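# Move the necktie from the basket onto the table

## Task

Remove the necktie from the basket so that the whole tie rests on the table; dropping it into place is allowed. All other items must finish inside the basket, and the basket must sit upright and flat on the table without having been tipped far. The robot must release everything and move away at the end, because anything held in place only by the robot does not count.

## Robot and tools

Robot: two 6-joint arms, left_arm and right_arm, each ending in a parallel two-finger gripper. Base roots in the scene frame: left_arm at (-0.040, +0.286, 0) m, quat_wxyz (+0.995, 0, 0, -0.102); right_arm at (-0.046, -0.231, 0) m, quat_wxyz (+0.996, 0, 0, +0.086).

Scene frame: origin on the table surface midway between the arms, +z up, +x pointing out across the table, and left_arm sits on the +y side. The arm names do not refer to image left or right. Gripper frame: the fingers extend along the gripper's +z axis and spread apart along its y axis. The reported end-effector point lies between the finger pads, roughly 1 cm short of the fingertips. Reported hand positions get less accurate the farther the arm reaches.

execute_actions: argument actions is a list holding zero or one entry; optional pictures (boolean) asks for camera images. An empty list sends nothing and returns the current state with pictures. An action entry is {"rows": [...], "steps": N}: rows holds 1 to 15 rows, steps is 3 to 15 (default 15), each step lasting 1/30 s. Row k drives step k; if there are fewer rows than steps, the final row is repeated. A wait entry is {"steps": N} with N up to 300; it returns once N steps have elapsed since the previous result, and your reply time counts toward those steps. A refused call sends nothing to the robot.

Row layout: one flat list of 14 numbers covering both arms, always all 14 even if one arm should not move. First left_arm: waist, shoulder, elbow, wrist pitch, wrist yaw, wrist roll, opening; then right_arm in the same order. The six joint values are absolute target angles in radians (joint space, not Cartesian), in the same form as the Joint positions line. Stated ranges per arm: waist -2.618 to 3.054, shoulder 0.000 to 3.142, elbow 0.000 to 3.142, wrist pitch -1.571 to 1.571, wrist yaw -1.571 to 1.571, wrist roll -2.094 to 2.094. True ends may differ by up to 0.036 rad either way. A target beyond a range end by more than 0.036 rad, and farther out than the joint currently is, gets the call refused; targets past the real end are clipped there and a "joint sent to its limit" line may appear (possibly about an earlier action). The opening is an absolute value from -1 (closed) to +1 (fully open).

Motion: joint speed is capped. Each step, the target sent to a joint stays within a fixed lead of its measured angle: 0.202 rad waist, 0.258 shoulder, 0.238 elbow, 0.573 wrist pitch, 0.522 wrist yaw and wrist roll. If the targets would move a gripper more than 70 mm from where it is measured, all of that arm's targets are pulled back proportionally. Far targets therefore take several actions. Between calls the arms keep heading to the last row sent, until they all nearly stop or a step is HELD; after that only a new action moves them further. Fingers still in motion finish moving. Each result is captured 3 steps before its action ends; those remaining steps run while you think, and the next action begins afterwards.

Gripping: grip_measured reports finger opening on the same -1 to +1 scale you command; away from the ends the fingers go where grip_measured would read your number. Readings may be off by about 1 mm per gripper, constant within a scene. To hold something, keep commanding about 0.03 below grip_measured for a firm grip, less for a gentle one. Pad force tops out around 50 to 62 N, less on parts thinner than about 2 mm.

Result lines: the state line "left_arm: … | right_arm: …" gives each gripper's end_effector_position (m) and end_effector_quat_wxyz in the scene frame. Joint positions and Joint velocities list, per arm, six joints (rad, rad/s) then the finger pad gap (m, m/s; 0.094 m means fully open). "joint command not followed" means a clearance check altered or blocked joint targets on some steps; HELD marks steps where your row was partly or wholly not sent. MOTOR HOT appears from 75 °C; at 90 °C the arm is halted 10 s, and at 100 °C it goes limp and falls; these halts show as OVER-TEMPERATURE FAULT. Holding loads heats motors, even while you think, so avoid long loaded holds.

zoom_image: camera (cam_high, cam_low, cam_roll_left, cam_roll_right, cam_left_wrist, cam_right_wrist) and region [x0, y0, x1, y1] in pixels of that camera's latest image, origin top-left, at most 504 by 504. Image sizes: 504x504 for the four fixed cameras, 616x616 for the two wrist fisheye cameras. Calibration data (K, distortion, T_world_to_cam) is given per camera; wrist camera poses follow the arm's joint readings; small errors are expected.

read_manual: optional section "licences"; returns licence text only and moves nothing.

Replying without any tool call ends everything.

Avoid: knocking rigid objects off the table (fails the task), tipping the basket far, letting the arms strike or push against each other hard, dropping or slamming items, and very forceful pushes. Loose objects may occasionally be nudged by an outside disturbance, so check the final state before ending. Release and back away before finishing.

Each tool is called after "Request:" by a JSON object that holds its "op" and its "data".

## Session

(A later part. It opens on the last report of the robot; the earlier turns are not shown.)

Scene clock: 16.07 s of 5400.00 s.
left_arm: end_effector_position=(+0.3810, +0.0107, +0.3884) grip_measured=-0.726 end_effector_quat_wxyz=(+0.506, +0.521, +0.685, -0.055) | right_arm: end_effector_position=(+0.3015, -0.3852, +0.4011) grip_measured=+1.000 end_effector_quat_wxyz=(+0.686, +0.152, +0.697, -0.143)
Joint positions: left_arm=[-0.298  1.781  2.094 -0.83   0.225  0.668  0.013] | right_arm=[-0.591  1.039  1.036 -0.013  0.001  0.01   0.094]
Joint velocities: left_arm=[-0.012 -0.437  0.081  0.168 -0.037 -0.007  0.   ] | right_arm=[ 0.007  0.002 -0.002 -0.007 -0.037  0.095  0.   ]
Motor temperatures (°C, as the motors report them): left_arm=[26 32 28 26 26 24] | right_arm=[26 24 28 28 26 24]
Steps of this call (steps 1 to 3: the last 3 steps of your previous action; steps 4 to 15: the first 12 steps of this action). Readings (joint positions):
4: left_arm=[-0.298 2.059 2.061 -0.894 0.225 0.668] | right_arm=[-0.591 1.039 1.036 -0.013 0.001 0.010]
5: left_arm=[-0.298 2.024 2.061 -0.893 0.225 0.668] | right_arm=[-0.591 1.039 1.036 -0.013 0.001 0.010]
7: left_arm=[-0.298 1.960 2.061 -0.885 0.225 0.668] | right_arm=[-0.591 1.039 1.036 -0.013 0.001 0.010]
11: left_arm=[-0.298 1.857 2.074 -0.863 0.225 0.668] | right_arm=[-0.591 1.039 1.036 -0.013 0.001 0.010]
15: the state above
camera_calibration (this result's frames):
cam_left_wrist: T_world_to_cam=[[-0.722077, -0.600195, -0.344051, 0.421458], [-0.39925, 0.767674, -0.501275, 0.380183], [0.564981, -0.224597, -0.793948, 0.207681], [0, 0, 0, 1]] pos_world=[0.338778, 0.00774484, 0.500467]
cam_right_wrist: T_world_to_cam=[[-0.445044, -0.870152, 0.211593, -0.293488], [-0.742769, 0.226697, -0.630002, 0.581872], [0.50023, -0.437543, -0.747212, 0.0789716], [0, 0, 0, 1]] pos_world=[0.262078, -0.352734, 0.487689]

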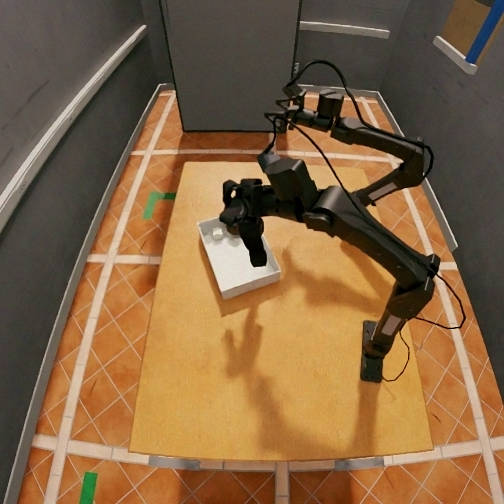

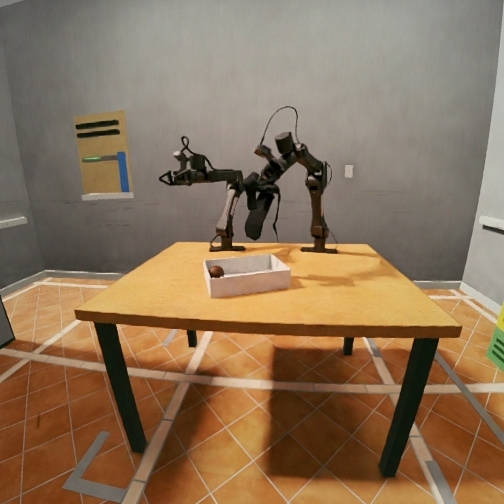

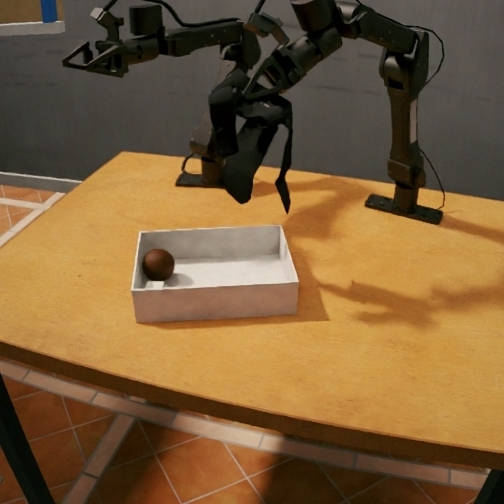

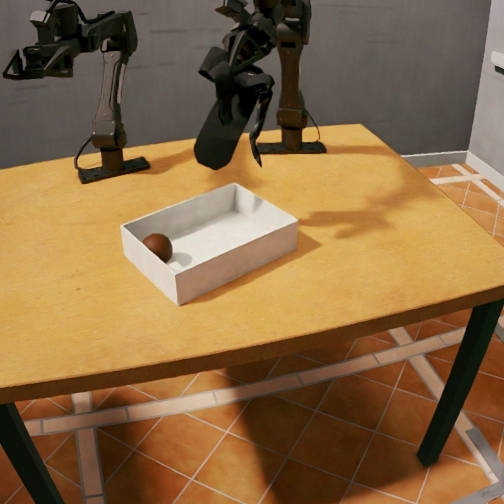

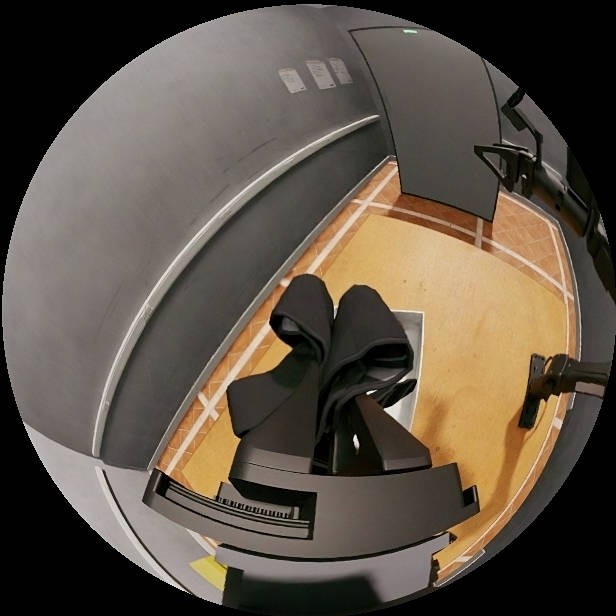

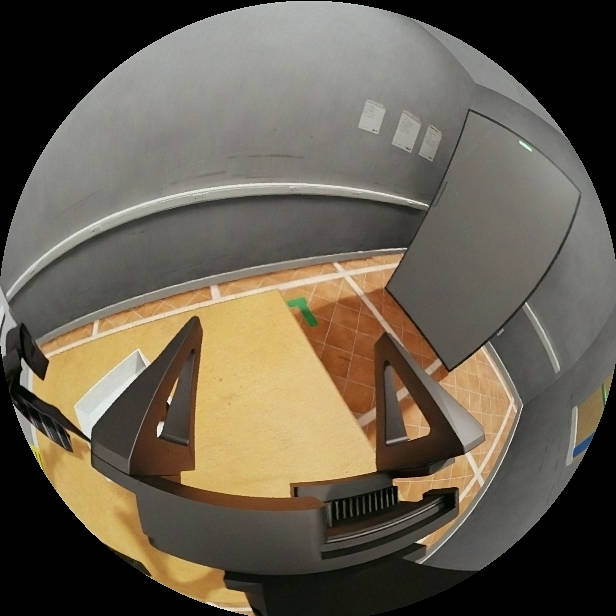

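Request:
{"op": "execute_actions", "data": {"actions": [{"rows": [[-0.287,1.75,2.11,-0.8,0.23,0.67,-0.82, -0.6,1.039,1.036,-0.017,0,0.01,1],[-0.274,1.75,2.11,-0.8,0.23,0.67,-0.82, -0.6,1.039,1.036,-0.017,0,0.01,1],[-0.256,1.75,2.11,-0.8,0.23,0.67,-0.82, -0.6,1.039,1.036,-0.017,0,0.01,1],[-0.233,1.75,2.11,-0.8,0.23,0.67,-0.82, -0.6,1.039,1.036,-0.017,0,0.01,1],[-0.206,1.75,2.11,-0.8,0.23,0.67,-0.82, -0.6,1.039,1.036,-0.017,0,0.01,1],[-0.176,1.75,2.11,-0.8,0.23,0.67,-0.82, -0.6,1.039,1.036,-0.017,0,0.01,1],[-0.143,1.75,2.11,-0.8,0.23,0.67,-0.82, -0.6,1.039,1.036,-0.017,0,0.01,1],[-0.108,1.75,2.11,-0.8,0.23,0.67,-0.82, -0.6,1.039,1.036,-0.017,0,0.01,1],[-0.072,1.75,2.11,-0.8,0.23,0.67,-0.82, -0.6,1.039,1.036,-0.017,0,0.01,1],[-0.036,1.75,2.11,-0.8,0.23,0.67,-0.82, -0.6,1.039,1.036,-0.017,0,0.01,1],[0.0,1.75,2.11,-0.8,0.23,0.67,-0.82, -0.6,1.039,1.036,-0.017,0,0.01,1],[0.036,1.75,2.105,-0.8,0.23,0.67,-0.82, -0.6,1.039,1.036,-0.017,0,0.01,1],[0.072,1.75,2.095,-0.8,0.23,0.67,-0.82, -0.6,1.039,1.036,-0.017,0,0.01,1],[0.108,1.75,2.085,-0.8,0.23,0.67,-0.82, -0.6,1.039,1.036,-0.017,0,0.01,1],[0.144,1.75,2.07,-0.8,0.23,0.67,-0.82, -0.6,1.039,1.036,-0.017,0,0.01,1]], "steps": 15}]}}

Request:
{"op": "execute_actions", "data": {"actions": [{"rows": [[0.18,1.75,2.055,-0.805,0.23,0.67,-0.82, -0.6,1.039,1.036,-0.017,0,0.01,1],[0.214,1.75,2.037,-0.81,0.23,0.67,-0.82, -0.6,1.039,1.036,-0.017,0,0.01,1],[0.246,1.75,2.017,-0.815,0.23,0.67,-0.82, -0.6,1.039,1.036,-0.017,0,0.01,1],[0.276,1.75,1.995,-0.82,0.23,0.67,-0.82, -0.6,1.039,1.036,-0.017,0,0.01,1],[0.303,1.75,1.971,-0.825,0.23,0.67,-0.82, -0.6,1.039,1.036,-0.017,0,0.01,1],[0.328,1.75,1.945,-0.83,0.23,0.67,-0.82, -0.6,1.039,1.036,-0.017,0,0.01,1],[0.35,1.75,1.917,-0.835,0.23,0.67,-0.82, -0.6,1.039,1.036,-0.017,0,0.01,1],[0.369,1.75,1.888,-0.84,0.23,0.67,-0.82, -0.6,1.039,1.036,-0.017,0,0.01,1],[0.385,1.75,1.858,-0.845,0.23,0.67,-0.82, -0.6,1.039,1.036,-0.017,0,0.01,1],[0.398,1.75,1.828,-0.85,0.23,0.67,-0.82, -0.6,1.039,1.036,-0.017,0,0.01,1],[0.408,1.75,1.798,-0.855,0.23,0.67,-0.82, -0.6,1.039,1.036,-0.017,0,0.01,1],[0.415,1.75,1.768,-0.86,0.23,0.67,-0.82, -0.6,1.039,1.036,-0.017,0,0.01,1],[0.42,1.75,1.738,-0.865,0.23,0.67,-0.82, -0.6,1.039,1.036,-0.017,0,0.01,1],[0.42,1.75,1.708,-0.87,0.23,0.67,-0.82, -0.6,1.039,1.036,-0.017,0,0.01,1],[0.42,1.75,1.678,-0.875,0.23,0.67,-0.82, -0.6,1.039,1.036,-0.017,0,0.01,1]], "steps": 15}]}}

Request:
{"op": "execute_actions", "data": {"actions": [{"rows": [[0.42,1.75,1.648,-0.88,0.23,0.67,-0.82, -0.6,1.039,1.036,-0.017,0,0.01,1],[0.42,1.75,1.618,-0.885,0.23,0.67,-0.82, -0.6,1.039,1.036,-0.017,0,0.01,1],[0.42,1.75,1.588,-0.89,0.23,0.67,-0.82, -0.6,1.039,1.036,-0.017,0,0.01,1],[0.42,1.75,1.558,-0.895,0.23,0.67,-0.82, -0.6,1.039,1.036,-0.017,0,0.01,1],[0.42,1.75,1.53,-0.9,0.23,0.67,-0.82, -0.6,1.039,1.036,-0.017,0,0.01,1],[0.42,1.75,1.503,-0.9,0.23,0.67,-0.82, -0.6,1.039,1.036,-0.017,0,0.01,1],[0.42,1.75,1.478,-0.9,0.23,0.67,-0.82, -0.6,1.039,1.036,-0.017,0,0.01,1],[0.42,1.75,1.456,-0.9,0.23,0.67,-0.82, -0.6,1.039,1.036,-0.017,0,0.01,1],[0.42,1.75,1.437,-0.9,0.23,0.67,-0.82, -0.6,1.039,1.036,-0.017,0,0.01,1],[0.42,1.75,1.422,-0.9,0.23,0.67,-0.82, -0.6,1.039,1.036,-0.017,0,0.01,1],[0.42,1.75,1.41,-0.9,0.23,0.67,-0.82, -0.6,1.039,1.036,-0.017,0,0.01,1],[0.42,1.75,1.4,-0.9,0.23,0.67,-0.82, -0.6,1.039,1.036,-0.017,0,0.01,1]], "steps": 15}], "pictures": true}}

Scene clock: 17.23 s of 5400.00 s.
left_arm: end_effector_position=(+0.4313, +0.1291, +0.4125) grip_measured=-0.726 end_effector_quat_wxyz=(+0.535, +0.425, +0.730, +0.015) | right_arm: end_effector_position=(+0.3015, -0.3852, +0.4011) grip_measured=+1.000 end_effector_quat_wxyz=(+0.686, +0.152, +0.697, -0.143)
Joint positions: left_arm=[-0.037  1.751  2.105 -0.807  0.233  0.668  0.013] | right_arm=[-0.591  1.039  1.036 -0.013  0.001  0.01   0.094]
Joint velocities: left_arm=[ 1.101  0.007  0.002  0.051 -0.081 -0.022  0.   ] | right_arm=[ 0.002 -0.002  0.007 -0.022  0.037 -0.007  0.   ]
Motor temperatures (°C, as the motors report them): left_arm=[26 32 28 27 26 24] | right_arm=[26 24 28 28 26 24]
Steps of this call (steps 1 to 3: the last 3 steps of your previous action; steps 4 to 23: the robot went on to your last target; steps 24 to 35: the first 12 steps of this action). Readings (joint positions):
24: left_arm=[-0.298 1.751 2.105 -0.807 0.225 0.668] | right_arm=[-0.591 1.039 1.036 -0.013 0.001 0.010]
25: left_arm=[-0.297 1.751 2.105 -0.807 0.225 0.668] | right_arm=[-0.591 1.039 1.036 -0.013 0.001 0.010]
27: left_arm=[-0.284 1.751 2.105 -0.807 0.229 0.668] | right_arm=[-0.591 1.039 1.036 -0.013 0.001 0.010]
31: left_arm=[-0.190 1.751 2.105 -0.807 0.234 0.668] | right_arm=[-0.591 1.039 1.036 -0.013 0.001 0.010]
35: the state above

Scene clock: 17.73 s of 5400.00 s.
left_arm: end_effector_position=(+0.4435, +0.3426, +0.2897) grip_measured=-0.726 end_effector_quat_wxyz=(+0.402, +0.257, +0.876, +0.073) | right_arm: end_effector_position=(+0.3015, -0.3852, +0.4011) grip_measured=+1.000 end_effector_quat_wxyz=(+0.686, +0.152, +0.697, -0.143)
Joint positions: left_arm=[ 0.399  1.751  1.826 -0.826  0.223  0.668  0.013] | right_arm=[-0.591  1.039  1.036 -0.013  0.001  0.01   0.094]
Joint velocities: left_arm=[ 0.3   -0.002 -0.872 -0.183 -0.037 -0.066 -0.001] | right_arm=[-0.012 -0.002 -0.007 -0.007  0.022 -0.051  0.   ]
Motor temperatures (°C, as the motors report them): left_arm=[26 32 28 27 26 24] | right_arm=[26 24 28 28 26 24]
Steps of this call (steps 1 to 3: the last 3 steps of your previous action; steps 4 to 15: the first 12 steps of this action). Readings (joint positions):
4: left_arm=[0.114 1.751 2.091 -0.803 0.230 0.668] | right_arm=[-0.591 1.039 1.036 -0.013 0.001 0.010]
5: left_arm=[0.149 1.751 2.080 -0.802 0.229 0.668] | right_arm=[-0.591 1.039 1.036 -0.013 0.001 0.010]
7: left_arm=[0.216 1.751 2.045 -0.802 0.229 0.668] | right_arm=[-0.591 1.039 1.036 -0.013 0.001 0.010]
11: left_arm=[0.330 1.751 1.946 -0.808 0.226 0.668] | right_arm=[-0.591 1.039 1.036 -0.013 0.001 0.010]
15: the state above

Scene clock: 18.23 s of 5400.00 s.
left_arm: end_effector_position=(+0.3597, +0.3339, +0.1260) grip_measured=-0.726 end_effector_quat_wxyz=(+0.201, +0.239, +0.950, -0.026) | right_arm: end_effector_position=(+0.3015, -0.3852, +0.4011) grip_measured=+1.000 end_effector_quat_wxyz=(+0.686, +0.152, +0.697, -0.143)
Joint positions: left_arm=[ 0.418  1.751  1.421 -0.896  0.222  0.668  0.013] | right_arm=[-0.591  1.039  1.036 -0.013  0.001  0.01   0.094]
Joint velocities: left_arm=[-0.027  0.007 -0.383 -0.051  0.022 -0.007 -0.   ] | right_arm=[ 0.002 -0.007 -0.012  0.051  0.007 -0.095  0.   ]
Motor temperatures (°C, as the motors report them): left_arm=[26 32 28 27 26 24] | right_arm=[26 24 28 28 26 24]
Steps of this call (steps 1 to 3: the last 3 steps of your previous action; steps 4 to 15: the first 12 steps of this action). Readings (joint positions):
4: left_arm=[0.418 1.751 1.704 -0.848 0.222 0.668] | right_arm=[-0.591 1.039 1.036 -0.013 0.001 0.010]
5: left_arm=[0.418 1.751 1.674 -0.853 0.222 0.668] | right_arm=[-0.591 1.039 1.036 -0.013 0.001 0.010]
7: left_arm=[0.418 1.751 1.614 -0.863 0.222 0.668] | right_arm=[-0.591 1.039 1.036 -0.013 0.001 0.010]
11: left_arm=[0.418 1.751 1.501 -0.881 0.222 0.668] | right_arm=[-0.591 1.039 1.036 -0.013 0.001 0.010]
15: the state above
camera_calibration (this result's frames):
cam_left_wrist: T_world_to_cam=[[-0.287879, -0.956816, -0.0403722, 0.434456], [-0.954855, 0.28355, 0.0886057, 0.279239], [-0.0733318, 0.0640573, -0.995248, 0.242545], [0, 0, 0, 1]] pos_world=[0.40949, 0.320979, 0.23419]
cam_right_wrist: T_world_to_cam=[[-0.445044, -0.870152, 0.211593, -0.293488], [-0.742769, 0.226697, -0.630002, 0.581872], [0.50023, -0.437543, -0.747212, 0.0789716], [0, 0, 0, 1]] pos_world=[0.262078, -0.352734, 0.487689]

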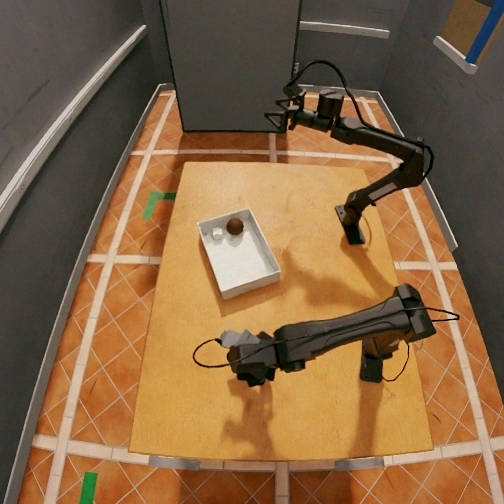

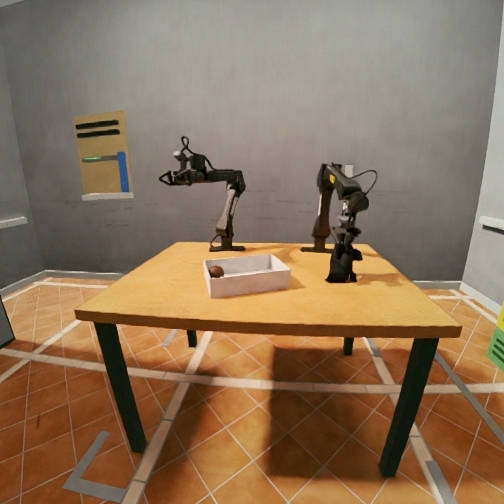

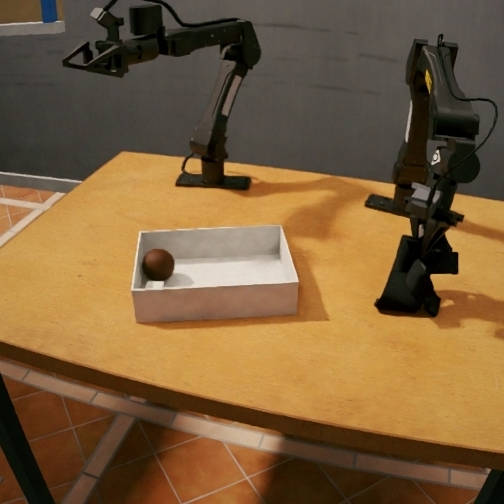

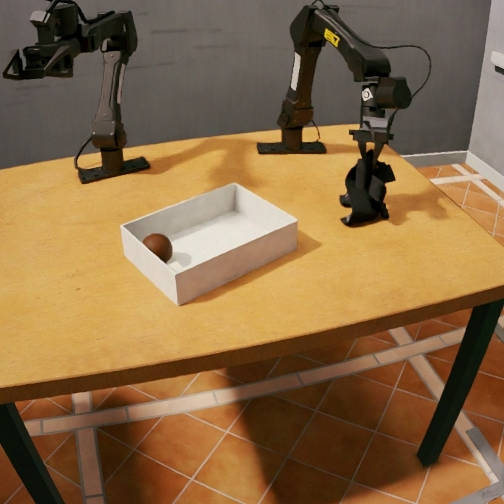

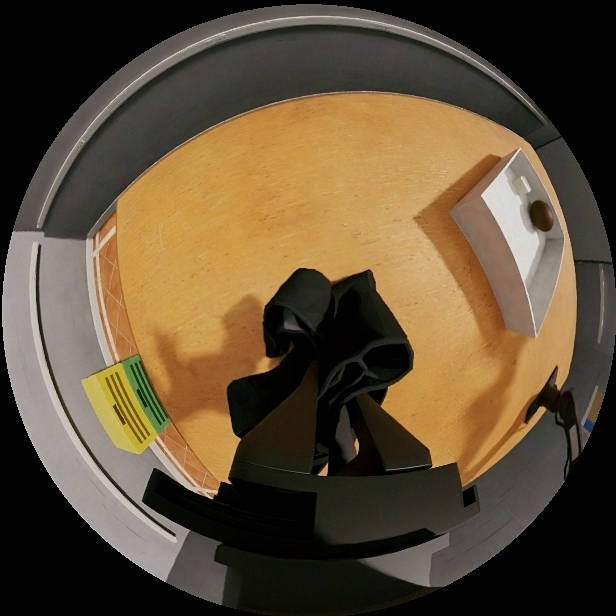

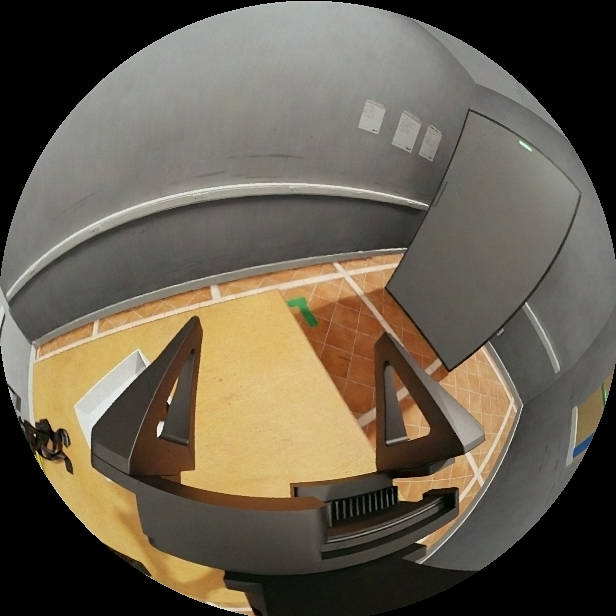

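Release, then lift away.

Request:
{"op": "execute_actions", "data": {"actions": [{"rows": [[0.42,1.75,1.4,-0.9,0.23,0.67,-0.55, -0.6,1.039,1.036,-0.017,0,0.01,1],[0.42,1.75,1.4,-0.9,0.23,0.67,-0.28, -0.6,1.039,1.036,-0.017,0,0.01,1],[0.42,1.75,1.4,-0.9,0.23,0.67,0, -0.6,1.039,1.036,-0.017,0,0.01,1],[0.42,1.75,1.4,-0.9,0.23,0.67,0.28, -0.6,1.039,1.036,-0.017,0,0.01,1],[0.42,1.75,1.4,-0.9,0.23,0.67,0.55, -0.6,1.039,1.036,-0.017,0,0.01,1],[0.42,1.75,1.4,-0.9,0.23,0.67,0.8, -0.6,1.039,1.036,-0.017,0,0.01,1],[0.42,1.75,1.4,-0.9,0.23,0.67,1, -0.6,1.039,1.036,-0.017,0,0.01,1],[0.42,1.74,1.4,-0.905,0.23,0.67,1, -0.6,1.039,1.036,-0.017,0,0.01,1],[0.42,1.72,1.4,-0.915,0.23,0.67,1, -0.6,1.039,1.036,-0.017,0,0.01,1],[0.42,1.69,1.4,-0.93,0.23,0.67,1, -0.6,1.039,1.036,-0.017,0,0.01,1],[0.42,1.65,1.4,-0.945,0.23,0.67,1, -0.6,1.039,1.036,-0.017,0,0.01,1],[0.42,1.605,1.4,-0.96,0.23,0.67,1, -0.6,1.039,1.036,-0.017,0,0.01,1],[0.42,1.555,1.4,-0.975,0.23,0.67,1, -0.6,1.039,1.036,-0.017,0,0.01,1],[0.42,1.5,1.4,-0.99,0.23,0.67,1, -0.6,1.039,1.036,-0.017,0,0.01,1],[0.42,1.445,1.4,-1.0,0.23,0.67,1, -0.6,1.039,1.036,-0.017,0,0.01,1]], "steps": 15}]}}

Request:
{"op": "execute_actions", "data": {"actions": [{"rows": [[0.42,1.39,1.4,-1.0,0.23,0.67,1, -0.6,1.039,1.036,-0.017,0,0.01,1],[0.42,1.335,1.4,-1.0,0.23,0.67,1, -0.6,1.039,1.036,-0.017,0,0.01,1],[0.42,1.28,1.4,-1.0,0.23,0.67,1, -0.6,1.039,1.036,-0.017,0,0.01,1],[0.42,1.23,1.4,-1.0,0.23,0.67,1, -0.6,1.039,1.036,-0.017,0,0.01,1],[0.42,1.185,1.4,-1.0,0.23,0.67,1, -0.6,1.039,1.036,-0.017,0,0.01,1],[0.42,1.145,1.4,-1.0,0.23,0.67,1, -0.6,1.039,1.036,-0.017,0,0.01,1],[0.42,1.112,1.4,-1.0,0.23,0.67,1, -0.6,1.039,1.036,-0.017,0,0.01,1],[0.42,1.086,1.4,-1.0,0.23,0.67,1, -0.6,1.039,1.036,-0.017,0,0.01,1],[0.42,1.068,1.4,-1.0,0.23,0.67,1, -0.6,1.039,1.036,-0.017,0,0.01,1],[0.42,1.056,1.4,-1.0,0.23,0.67,1, -0.6,1.039,1.036,-0.017,0,0.01,1],[0.42,1.05,1.4,-1.0,0.23,0.67,1, -0.6,1.039,1.036,-0.017,0,0.01,1]], "steps": 15}], "pictures": true}}

Scene clock: 19.00 s of 5400.00 s.
left_arm: end_effector_position=(+0.3490, +0.3316, +0.1294) grip_measured=+1.000 end_effector_quat_wxyz=(+0.197, +0.239, +0.951, -0.028) | right_arm: end_effector_position=(+0.3015, -0.3852, +0.4011) grip_measured=+1.000 end_effector_quat_wxyz=(+0.686, +0.152, +0.697, -0.143)
Joint positions: left_arm=[ 0.418  1.717  1.397 -0.916  0.222  0.668  0.094] | right_arm=[-0.591  1.039  1.036 -0.013  0.001  0.01   0.094]
Joint velocities: left_arm=[-0.002 -0.701 -0.154 -0.212 -0.051  0.066  0.   ] | right_arm=[ 0.017 -0.007  0.002  0.022  0.007 -0.007  0.   ]
Motor temperatures (°C, as the motors report them): left_arm=[26 32 28 27 26 24] | right_arm=[26 24 29 28 26 24]
Steps of this call (steps 1 to 3: the last 3 steps of your previous action; steps 4 to 11: the robot went on to your last target; steps 12 to 23: the first 12 steps of this action). Readings (joint positions):
12: left_arm=[0.418 1.751 1.402 -0.905 0.222 0.668] | right_arm=[-0.591 1.039 1.036 -0.013 0.001 0.010]
13: left_arm=[0.418 1.751 1.402 -0.905 0.222 0.668] | right_arm=[-0.591 1.039 1.036 -0.013 0.001 0.010]
15: left_arm=[0.418 1.751 1.402 -0.905 0.222 0.668] | right_arm=[-0.591 1.039 1.036 -0.013 0.001 0.010]
19: left_arm=[0.418 1.751 1.402 -0.905 0.222 0.668] | right_arm=[-0.591 1.039 1.036 -0.013 0.001 0.010]
23: the state above

Scene clock: 19.50 s of 5400.00 s.
left_arm: end_effector_position=(+0.2564, +0.3111, +0.3431) grip_measured=+1.000 end_effector_quat_wxyz=(+0.451, +0.249, +0.851, +0.103) | right_arm: end_effector_position=(+0.3015, -0.3852, +0.4011) grip_measured=+1.000 end_effector_quat_wxyz=(+0.686, +0.152, +0.697, -0.143)
Joint positions: left_arm=[ 0.418  1.044  1.39  -0.972  0.224  0.668  0.094] | right_arm=[-0.591  1.039  1.036 -0.013  0.001  0.01   0.094]
Joint velocities: left_arm=[-0.002 -0.168 -0.007 -0.037 -0.007 -0.037  0.   ] | right_arm=[-0.007  0.002 -0.002  0.007 -0.051  0.037  0.   ]
Motor temperatures (°C, as the motors report them): left_arm=[26 32 28 27 26 24] | right_arm=[26 24 29 28 26 24]
Steps of this call (steps 1 to 3: the last 3 steps of your previous action; steps 4 to 15: the first 12 steps of this action). Readings (joint positions):
4: left_arm=[0.418 1.537 1.390 -0.955 0.222 0.668] | right_arm=[-0.591 1.039 1.036 -0.013 0.001 0.010]
5: left_arm=[0.418 1.475 1.390 -0.958 0.222 0.668] | right_arm=[-0.591 1.039 1.036 -0.013 0.001 0.010]
7: left_arm=[0.418 1.346 1.390 -0.961 0.222 0.668] | right_arm=[-0.591 1.039 1.036 -0.013 0.001 0.010]
11: left_arm=[0.418 1.131 1.390 -0.964 0.223 0.668] | right_arm=[-0.591 1.039 1.036 -0.013 0.001 0.010]
15: the state above
camera_calibration (this result's frames):
cam_left_wrist: T_world_to_cam=[[-0.1852, -0.934196, -0.304923, 0.448973], [-0.854368, 0.30638, -0.419747, 0.309366], [0.485548, 0.18278, -0.854889, 0.224126], [0, 0, 0, 1]] pos_world=[0.238638, 0.28368, 0.45836]
cam_right_wrist: T_world_to_cam=[[-0.445044, -0.870152, 0.211593, -0.293488], [-0.742769, 0.226697, -0.630002, 0.581872], [0.50023, -0.437543, -0.747212, 0.0789716], [0, 0, 0, 1]] pos_world=[0.262078, -0.352734, 0.487689]

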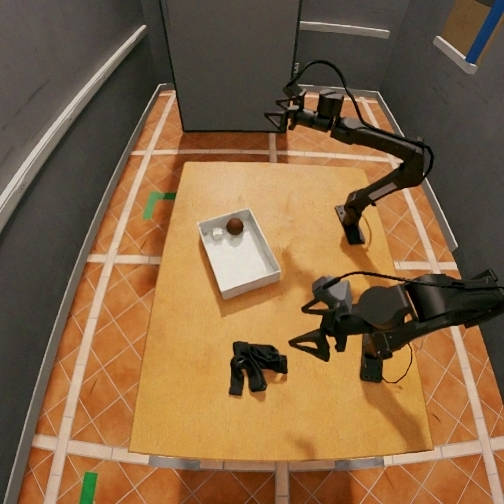

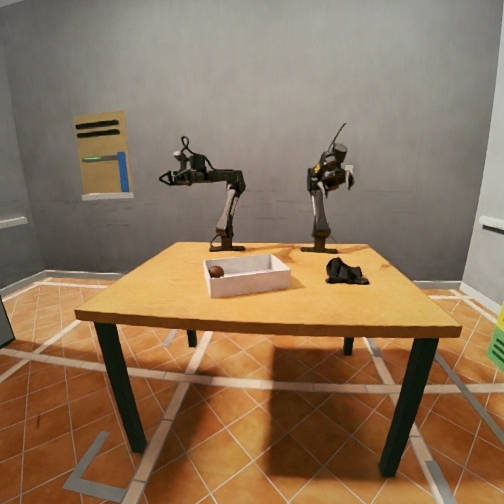

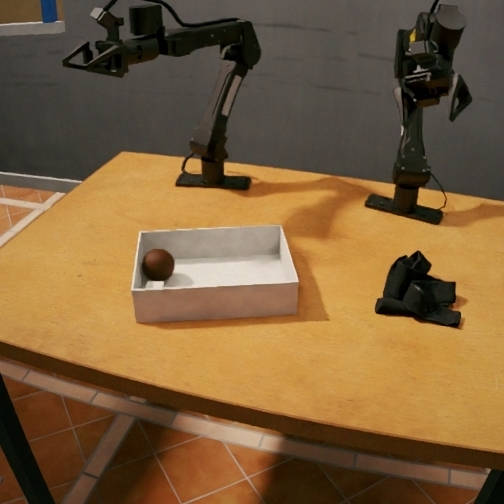

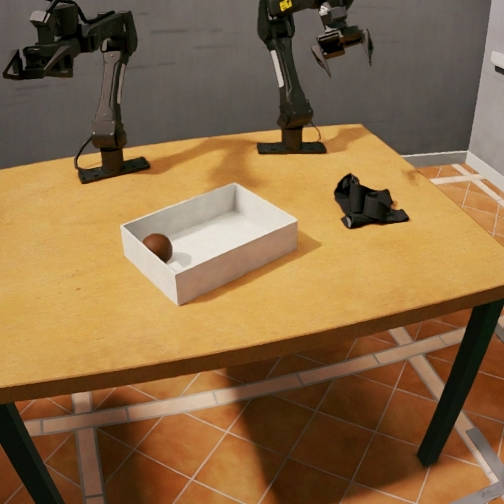

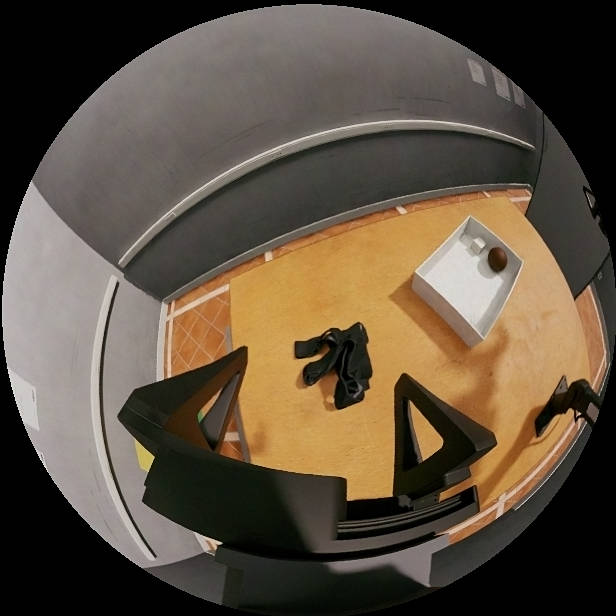

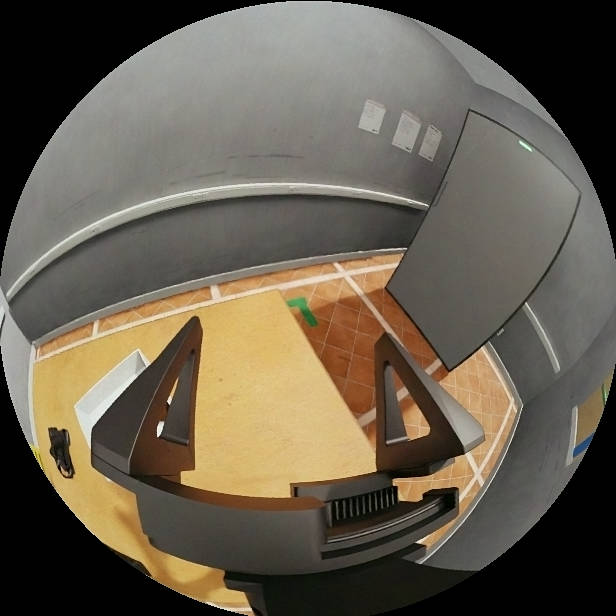

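Request:
{"op": "finished_scene", "data": {"scene": 2}}

The scene is finished: the task was done.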